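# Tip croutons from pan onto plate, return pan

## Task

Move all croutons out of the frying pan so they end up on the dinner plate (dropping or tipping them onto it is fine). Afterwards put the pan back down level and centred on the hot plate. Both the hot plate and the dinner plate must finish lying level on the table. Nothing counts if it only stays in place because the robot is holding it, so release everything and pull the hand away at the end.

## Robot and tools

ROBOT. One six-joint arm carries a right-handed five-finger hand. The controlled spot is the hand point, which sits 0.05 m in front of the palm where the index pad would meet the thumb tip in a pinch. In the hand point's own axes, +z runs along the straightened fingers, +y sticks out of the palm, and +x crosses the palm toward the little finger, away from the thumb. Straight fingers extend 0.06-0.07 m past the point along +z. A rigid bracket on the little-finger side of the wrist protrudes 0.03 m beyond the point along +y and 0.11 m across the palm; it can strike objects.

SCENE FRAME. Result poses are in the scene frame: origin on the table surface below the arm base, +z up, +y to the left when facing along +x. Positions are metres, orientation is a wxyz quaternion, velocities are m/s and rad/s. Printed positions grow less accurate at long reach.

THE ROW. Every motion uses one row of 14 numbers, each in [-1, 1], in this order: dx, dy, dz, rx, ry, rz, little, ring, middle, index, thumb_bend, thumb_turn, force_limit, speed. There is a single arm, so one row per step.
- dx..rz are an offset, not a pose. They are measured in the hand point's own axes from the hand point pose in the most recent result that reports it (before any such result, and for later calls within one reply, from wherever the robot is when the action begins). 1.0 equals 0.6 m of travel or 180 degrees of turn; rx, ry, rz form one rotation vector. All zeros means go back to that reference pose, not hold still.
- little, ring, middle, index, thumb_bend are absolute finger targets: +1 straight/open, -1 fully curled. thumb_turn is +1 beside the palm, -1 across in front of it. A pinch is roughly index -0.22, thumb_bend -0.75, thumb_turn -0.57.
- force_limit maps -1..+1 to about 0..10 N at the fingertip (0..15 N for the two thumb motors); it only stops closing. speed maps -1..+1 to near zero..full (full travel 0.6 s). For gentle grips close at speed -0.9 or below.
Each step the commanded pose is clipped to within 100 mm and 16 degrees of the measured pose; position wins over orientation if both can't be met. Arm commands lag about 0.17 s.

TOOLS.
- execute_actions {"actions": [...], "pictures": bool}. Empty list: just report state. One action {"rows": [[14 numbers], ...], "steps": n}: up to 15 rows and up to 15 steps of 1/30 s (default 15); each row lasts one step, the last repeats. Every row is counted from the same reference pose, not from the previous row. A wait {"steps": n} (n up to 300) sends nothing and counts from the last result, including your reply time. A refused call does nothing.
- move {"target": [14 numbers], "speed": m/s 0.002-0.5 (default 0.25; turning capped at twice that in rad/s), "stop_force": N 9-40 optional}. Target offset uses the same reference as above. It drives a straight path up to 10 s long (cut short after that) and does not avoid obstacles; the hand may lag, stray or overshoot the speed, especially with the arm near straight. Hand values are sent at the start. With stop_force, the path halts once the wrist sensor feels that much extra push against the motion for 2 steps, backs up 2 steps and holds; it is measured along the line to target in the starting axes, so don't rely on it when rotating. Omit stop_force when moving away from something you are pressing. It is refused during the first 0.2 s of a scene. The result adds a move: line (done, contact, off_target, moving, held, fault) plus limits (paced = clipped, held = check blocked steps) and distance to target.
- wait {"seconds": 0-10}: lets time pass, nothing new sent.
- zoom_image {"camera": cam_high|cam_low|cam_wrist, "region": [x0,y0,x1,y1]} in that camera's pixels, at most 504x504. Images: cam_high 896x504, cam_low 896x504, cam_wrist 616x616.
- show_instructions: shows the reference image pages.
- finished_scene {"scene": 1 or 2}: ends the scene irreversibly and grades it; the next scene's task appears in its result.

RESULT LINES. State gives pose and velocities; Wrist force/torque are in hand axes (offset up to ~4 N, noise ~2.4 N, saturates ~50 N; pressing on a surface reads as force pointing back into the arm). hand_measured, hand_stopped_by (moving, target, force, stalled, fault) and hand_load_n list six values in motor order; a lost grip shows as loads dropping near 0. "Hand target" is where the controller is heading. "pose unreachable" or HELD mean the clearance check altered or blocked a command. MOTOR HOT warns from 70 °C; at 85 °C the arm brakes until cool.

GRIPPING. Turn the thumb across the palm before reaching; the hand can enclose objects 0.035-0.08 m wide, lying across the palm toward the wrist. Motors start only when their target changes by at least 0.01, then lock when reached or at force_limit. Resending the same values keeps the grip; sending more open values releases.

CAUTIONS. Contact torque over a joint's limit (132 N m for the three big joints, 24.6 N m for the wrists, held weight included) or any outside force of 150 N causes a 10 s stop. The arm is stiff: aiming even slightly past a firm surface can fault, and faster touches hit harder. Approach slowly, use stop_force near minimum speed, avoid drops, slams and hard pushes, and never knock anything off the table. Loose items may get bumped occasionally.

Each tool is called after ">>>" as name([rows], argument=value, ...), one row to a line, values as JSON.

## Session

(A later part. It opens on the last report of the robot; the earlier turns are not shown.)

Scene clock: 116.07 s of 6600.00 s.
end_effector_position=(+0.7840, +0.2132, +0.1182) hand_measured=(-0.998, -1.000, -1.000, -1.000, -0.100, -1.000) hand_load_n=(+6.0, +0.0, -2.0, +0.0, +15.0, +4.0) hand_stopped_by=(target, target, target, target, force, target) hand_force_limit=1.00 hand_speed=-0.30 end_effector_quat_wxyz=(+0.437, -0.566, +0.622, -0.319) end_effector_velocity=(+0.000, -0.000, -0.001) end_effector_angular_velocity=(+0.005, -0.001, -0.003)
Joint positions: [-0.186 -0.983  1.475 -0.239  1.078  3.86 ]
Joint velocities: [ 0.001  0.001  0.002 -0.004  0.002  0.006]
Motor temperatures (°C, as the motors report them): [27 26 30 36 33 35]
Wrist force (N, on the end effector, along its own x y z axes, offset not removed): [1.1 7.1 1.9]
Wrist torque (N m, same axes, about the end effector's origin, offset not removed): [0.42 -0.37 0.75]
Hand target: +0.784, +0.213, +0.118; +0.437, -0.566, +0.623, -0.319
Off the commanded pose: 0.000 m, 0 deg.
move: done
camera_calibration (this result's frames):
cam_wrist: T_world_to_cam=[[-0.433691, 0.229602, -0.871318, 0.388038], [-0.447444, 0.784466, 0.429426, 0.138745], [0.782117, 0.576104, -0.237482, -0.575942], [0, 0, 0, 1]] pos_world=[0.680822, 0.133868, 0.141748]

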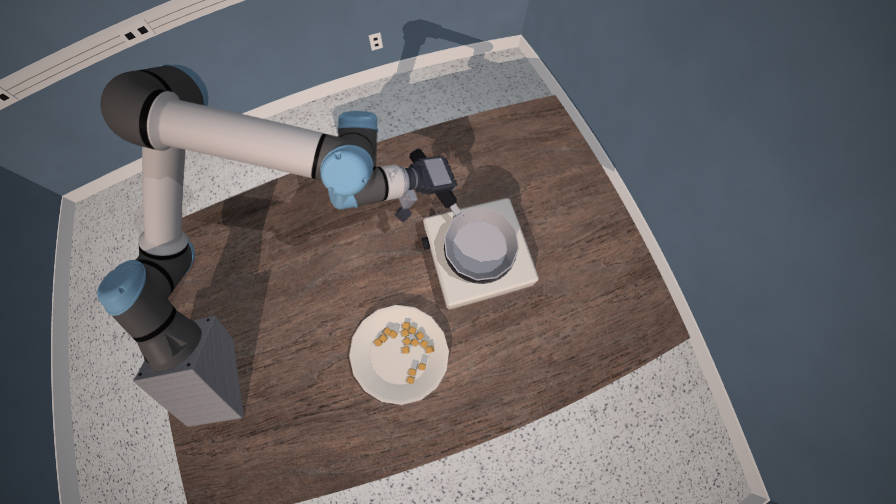

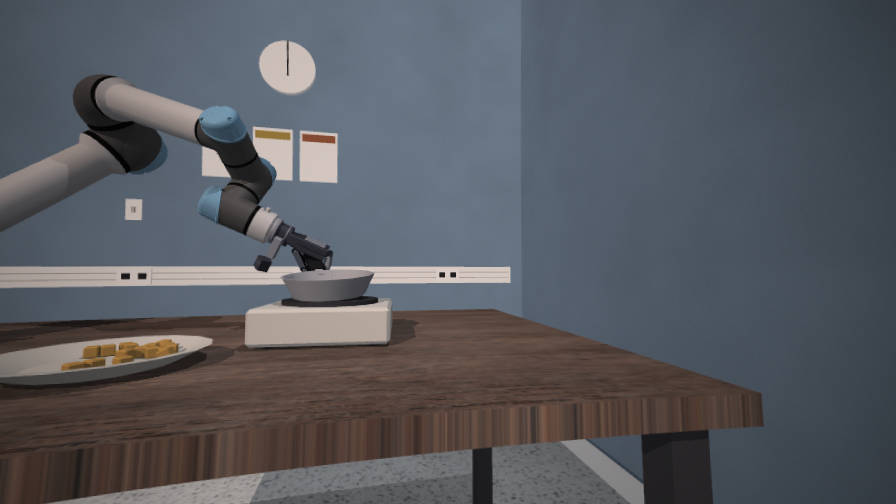

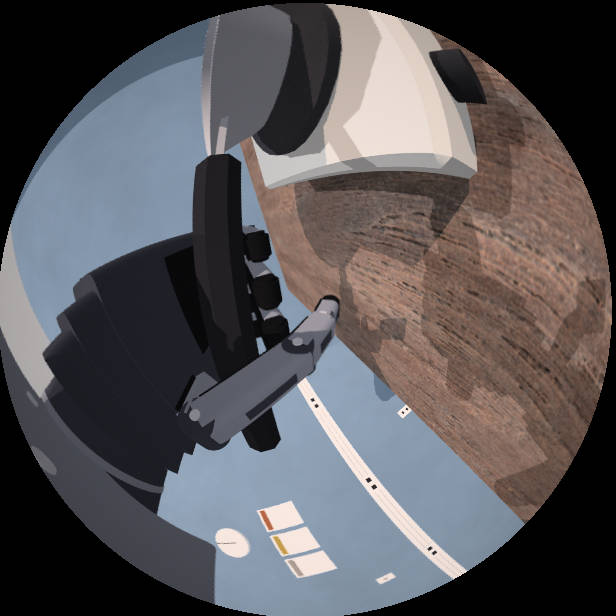

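>>> move(target=[0.006,0.016,0.017,0,0,0,-1,-1,-1,-1,-1,-1,1,-0.3], speed=0.015)

>>> move(target=[0,0,0,0,0,0,1,1,1,1,1,-1,1,-0.3])

>>> move(target=[0,0,-0.06,0,0,0,1,1,1,1,1,-1,1,-0.3], speed=0.06)

>>> move(target=[0,-0.15,-0.07,0,0,0,1,1,1,1,1,-1,1,-0.3], speed=0.1)

Scene clock: 130.83 s of 6600.00 s.
end_effector_position=(+0.7891, +0.2121, +0.1049) hand_measured=(-1.000, -1.000, -1.000, -1.000, -0.100, -1.000) hand_load_n=(+2.5, +0.0, -2.0, +0.0, +15.0, +4.0) hand_stopped_by=(target, target, target, target, force, target) hand_force_limit=1.00 hand_speed=-0.30 end_effector_quat_wxyz=(+0.437, -0.566, +0.622, -0.319) end_effector_velocity=(+0.000, -0.000, -0.003) end_effector_angular_velocity=(+0.001, +0.002, +0.000)
Joint positions: [-0.172 -0.957  1.464 -0.254  1.092  3.864]
Joint velocities: [ 0.002  0.005 -0.002 -0.002  0.001  0.001]
Motor temperatures (°C, as the motors report them): [27 26 30 36 33 35]
Wrist force (N, on the end effector, along its own x y z axes, offset not removed): [-1.9 3.7 1.9]
Wrist torque (N m, same axes, about the end effector's origin, offset not removed): [0.37 0.11 -0.21]
Hand target: +0.789, +0.212, +0.105; +0.437, -0.566, +0.622, -0.319
Off the commanded pose: 0.000 m, 0 deg.
After step 90, 10.57 s passed at rest.
move: done
camera_calibration (this result's frames):
cam_wrist: T_world_to_cam=[[-0.433692, 0.229612, -0.871315, 0.378937], [-0.447442, 0.784462, 0.429436, 0.147565], [0.782117, 0.576106, -0.237477, -0.582527], [0, 0, 0, 1]] pos_world=[0.685973, 0.13283, 0.128468]

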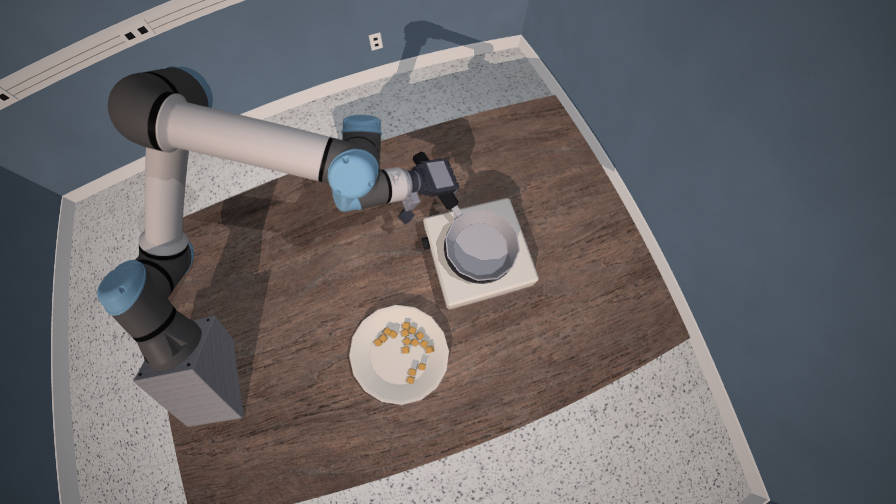

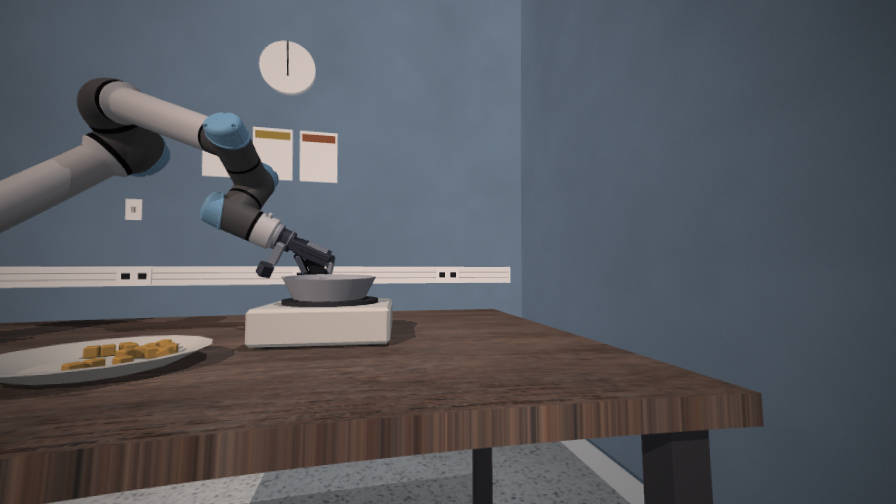

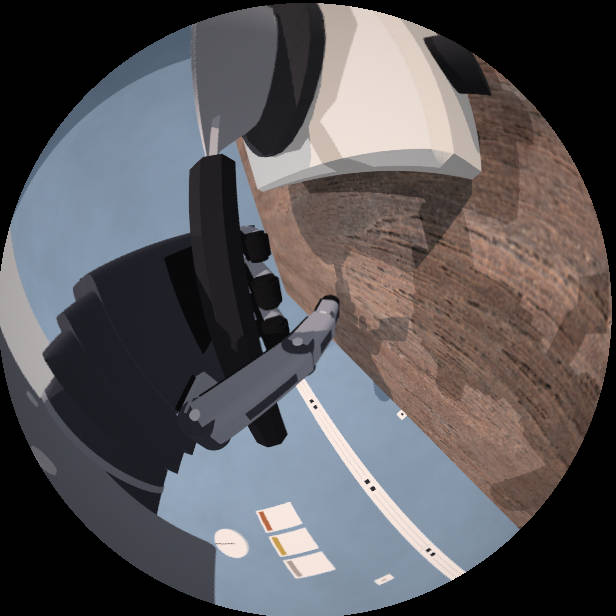

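Scene clock: 132.83 s of 6600.00 s.
end_effector_position=(+0.7891, +0.2121, +0.1049) hand_measured=(+1.000, +1.000, +1.000, +1.000, +1.000, -1.000) hand_load_n=(+0.0, +0.0, +0.0, +0.0, +0.0, +0.0) hand_stopped_by=(target, target, target, target, target, target) hand_force_limit=1.00 hand_speed=-0.30 end_effector_quat_wxyz=(+0.437, -0.566, +0.622, -0.319) end_effector_velocity=(-0.000, +0.000, +0.000) end_effector_angular_velocity=(+0.001, +0.000, +0.001)
Joint positions: [-0.172 -0.957  1.464 -0.254  1.092  3.864]
Joint velocities: [-0.    -0.001  0.    -0.    -0.002  0.   ]
Motor temperatures (°C, as the motors report them): [27 26 30 36 33 35]
Wrist force (N, on the end effector, along its own x y z axes, offset not removed): [-0.3 0.7 -1.3]
Wrist torque (N m, same axes, about the end effector's origin, offset not removed): [0.33 0.14 -0.25]
Hand target: +0.789, +0.212, +0.105; +0.437, -0.566, +0.622, -0.319
Off the commanded pose: 0.000 m, 0 deg.
move: done
camera_calibration (this result's frames):
cam_wrist: T_world_to_cam=[[-0.433693, 0.229636, -0.871308, 0.378933], [-0.447433, 0.784456, 0.429455, 0.147555], [0.782121, 0.576104, -0.237467, -0.582531], [0, 0, 0, 1]] pos_world=[0.685972, 0.132831, 0.128467]

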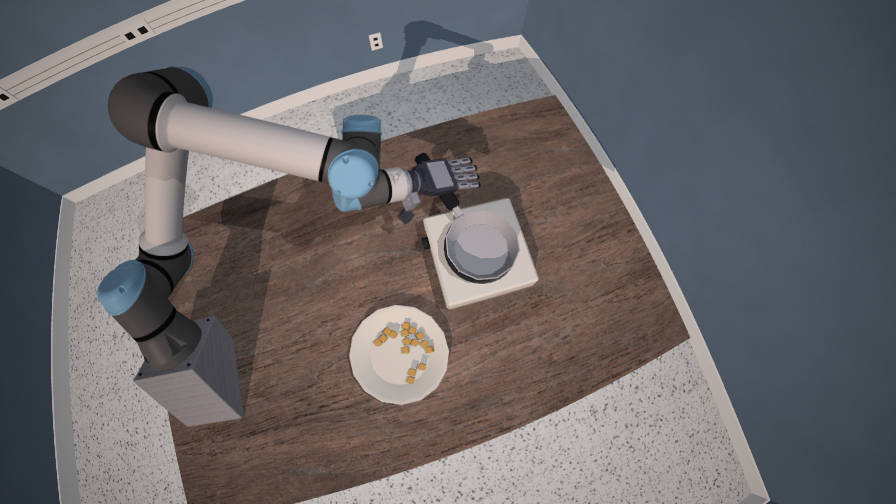

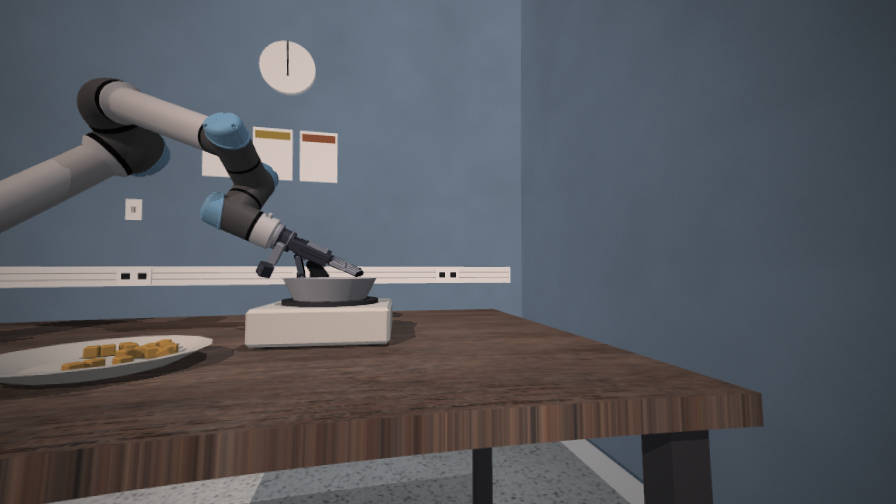

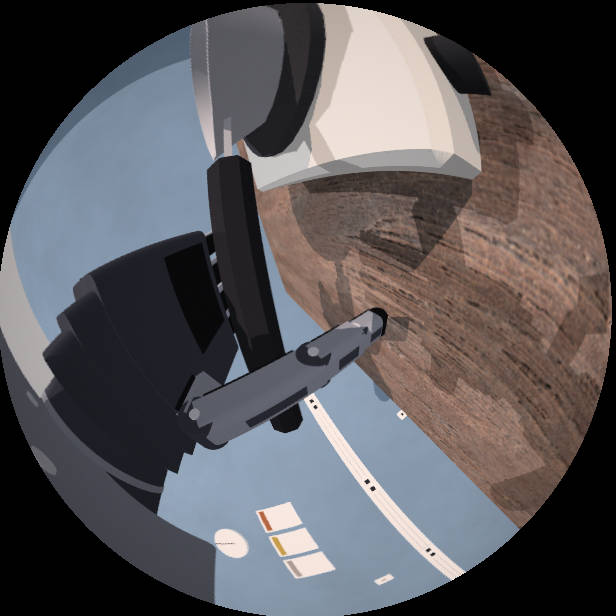

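Scene clock: 133.83 s of 6600.00 s.
end_effector_position=(+0.7567, +0.2086, +0.1198) hand_measured=(+1.000, +1.000, +1.000, +1.000, +1.000, -1.000) hand_load_n=(+0.0, +0.0, +0.0, +0.0, +0.0, +0.0) hand_stopped_by=(target, target, target, target, target, target) hand_force_limit=1.00 hand_speed=-0.30 end_effector_quat_wxyz=(+0.437, -0.566, +0.622, -0.319) end_effector_velocity=(-0.002, -0.000, +0.001) end_effector_angular_velocity=(+0.000, -0.000, +0.001)
Joint positions: [-0.203 -1.036  1.574 -0.281  1.062  3.855]
Joint velocities: [-0.003 -0.004  0.006 -0.002 -0.003 -0.   ]
Motor temperatures (°C, as the motors report them): [27 26 30 36 33 35]
Wrist force (N, on the end effector, along its own x y z axes, offset not removed): [1.0 1.6 1.1]
Wrist torque (N m, same axes, about the end effector's origin, offset not removed): [0.28 -0.13 -0.08]
Hand target: +0.757, +0.209, +0.120; +0.437, -0.566, +0.622, -0.319
Off the commanded pose: 0.000 m, 0 deg.
move: done
camera_calibration (this result's frames):
cam_wrist: T_world_to_cam=[[-0.433718, 0.229618, -0.8713, 0.378634], [-0.447413, 0.784471, 0.42945, 0.129392], [0.782119, 0.576092, -0.237505, -0.55162], [0, 0, 0, 1]] pos_world=[0.653544, 0.129338, 0.143324]

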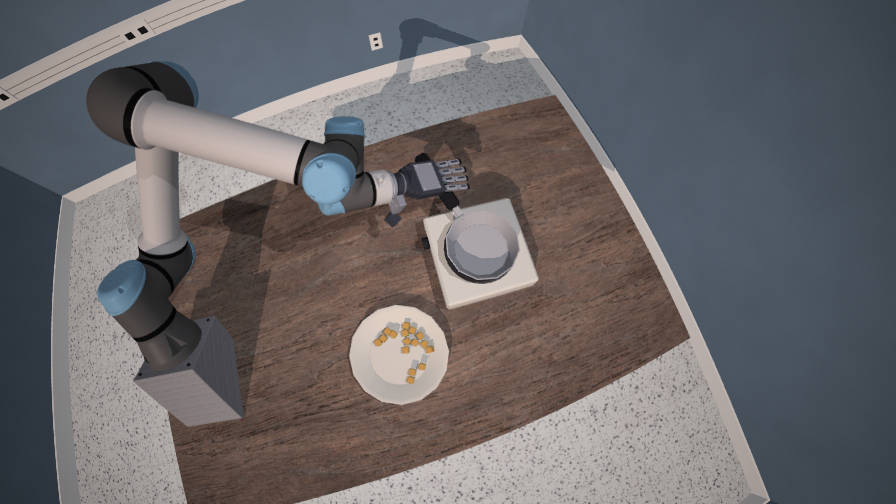

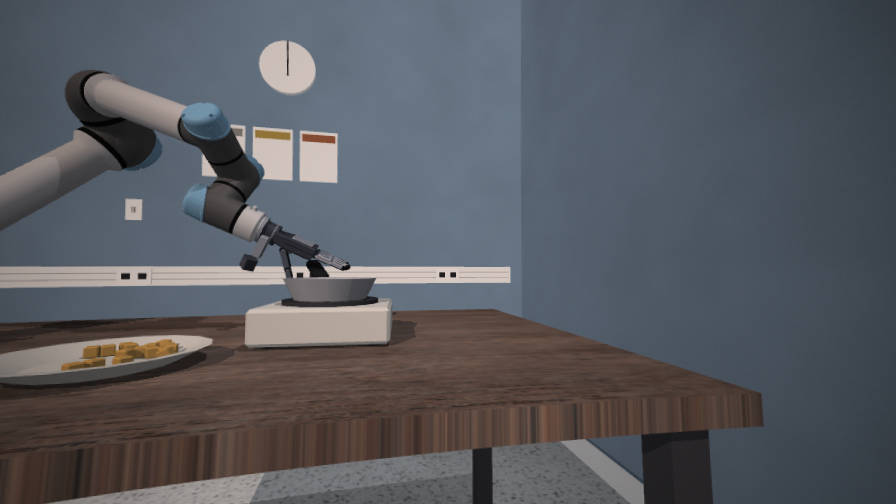

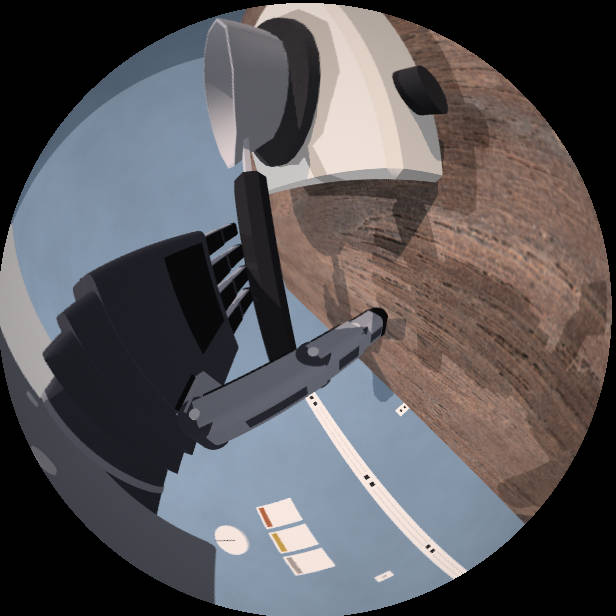

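Scene clock: 135.27 s of 6600.00 s.
end_effector_position=(+0.7571, +0.1906, +0.2172) hand_measured=(+1.000, +1.000, +1.000, +1.000, +1.000, -1.000) hand_load_n=(+0.0, +0.0, +0.0, +0.0, +0.0, +0.0) hand_stopped_by=(target, target, target, target, target, target) hand_force_limit=1.00 hand_speed=-0.30 end_effector_quat_wxyz=(+0.437, -0.566, +0.622, -0.319) end_effector_velocity=(+0.000, -0.000, +0.002) end_effector_angular_velocity=(-0.000, +0.000, +0.000)
Joint positions: [-0.338 -1.11   1.499 -0.109  0.932  3.812]
Joint velocities: [-0.002 -0.    -0.003  0.004 -0.002 -0.001]
Motor temperatures (°C, as the motors report them): [27 26 30 36 33 35]
Wrist force (N, on the end effector, along its own x y z axes, offset not removed): [-0.7 1.9 -1.1]
Wrist torque (N m, same axes, about the end effector's origin, offset not removed): [0.54 0.18 -0.17]
Hand target: +0.757, +0.191, +0.217; +0.437, -0.566, +0.622, -0.319
Off the commanded pose: 0.000 m, 0 deg.
move: done
camera_calibration (this result's frames):
cam_wrist: T_world_to_cam=[[-0.433688, 0.229589, -0.871323, 0.467813], [-0.447419, 0.784492, 0.429405, 0.101895], [0.782132, 0.576074, -0.237503, -0.51839], [0, 0, 0, 1]] pos_world=[0.653924, 0.111291, 0.240743]

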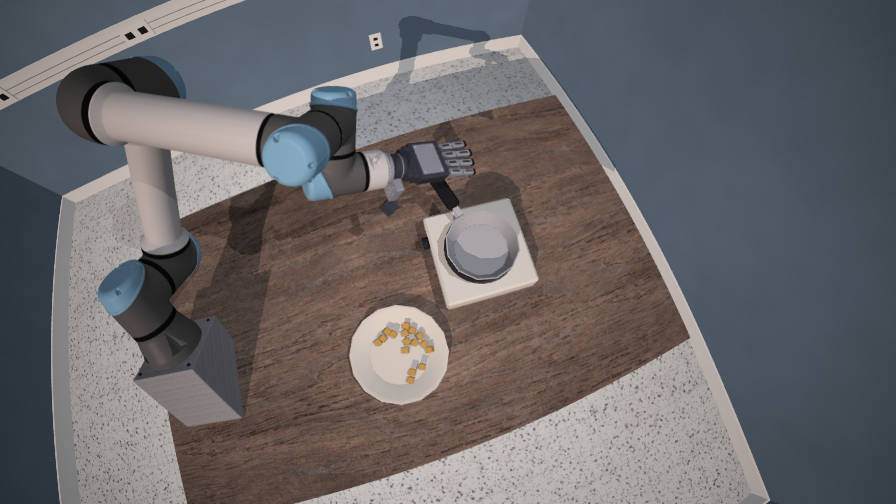

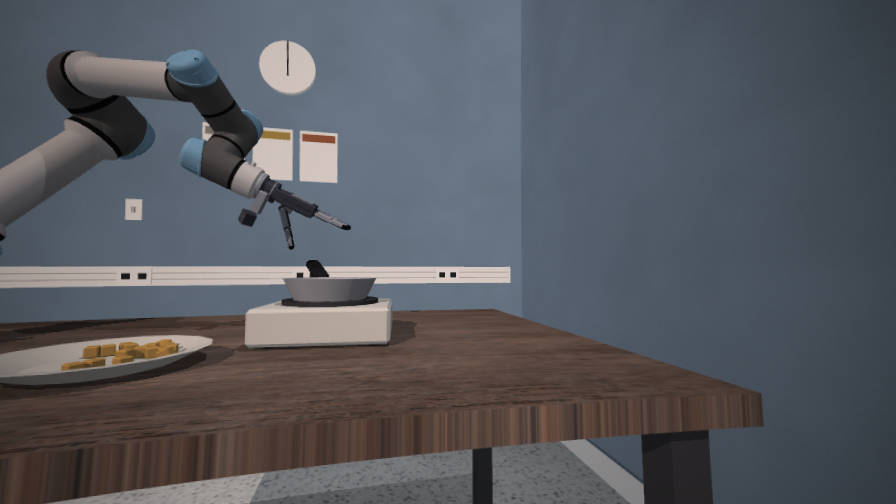

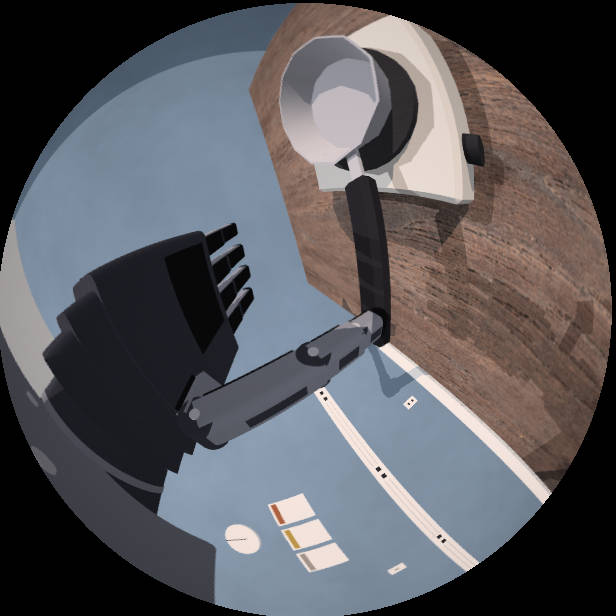

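>>> finished_scene(scene=2)

The scene is finished: the task was done.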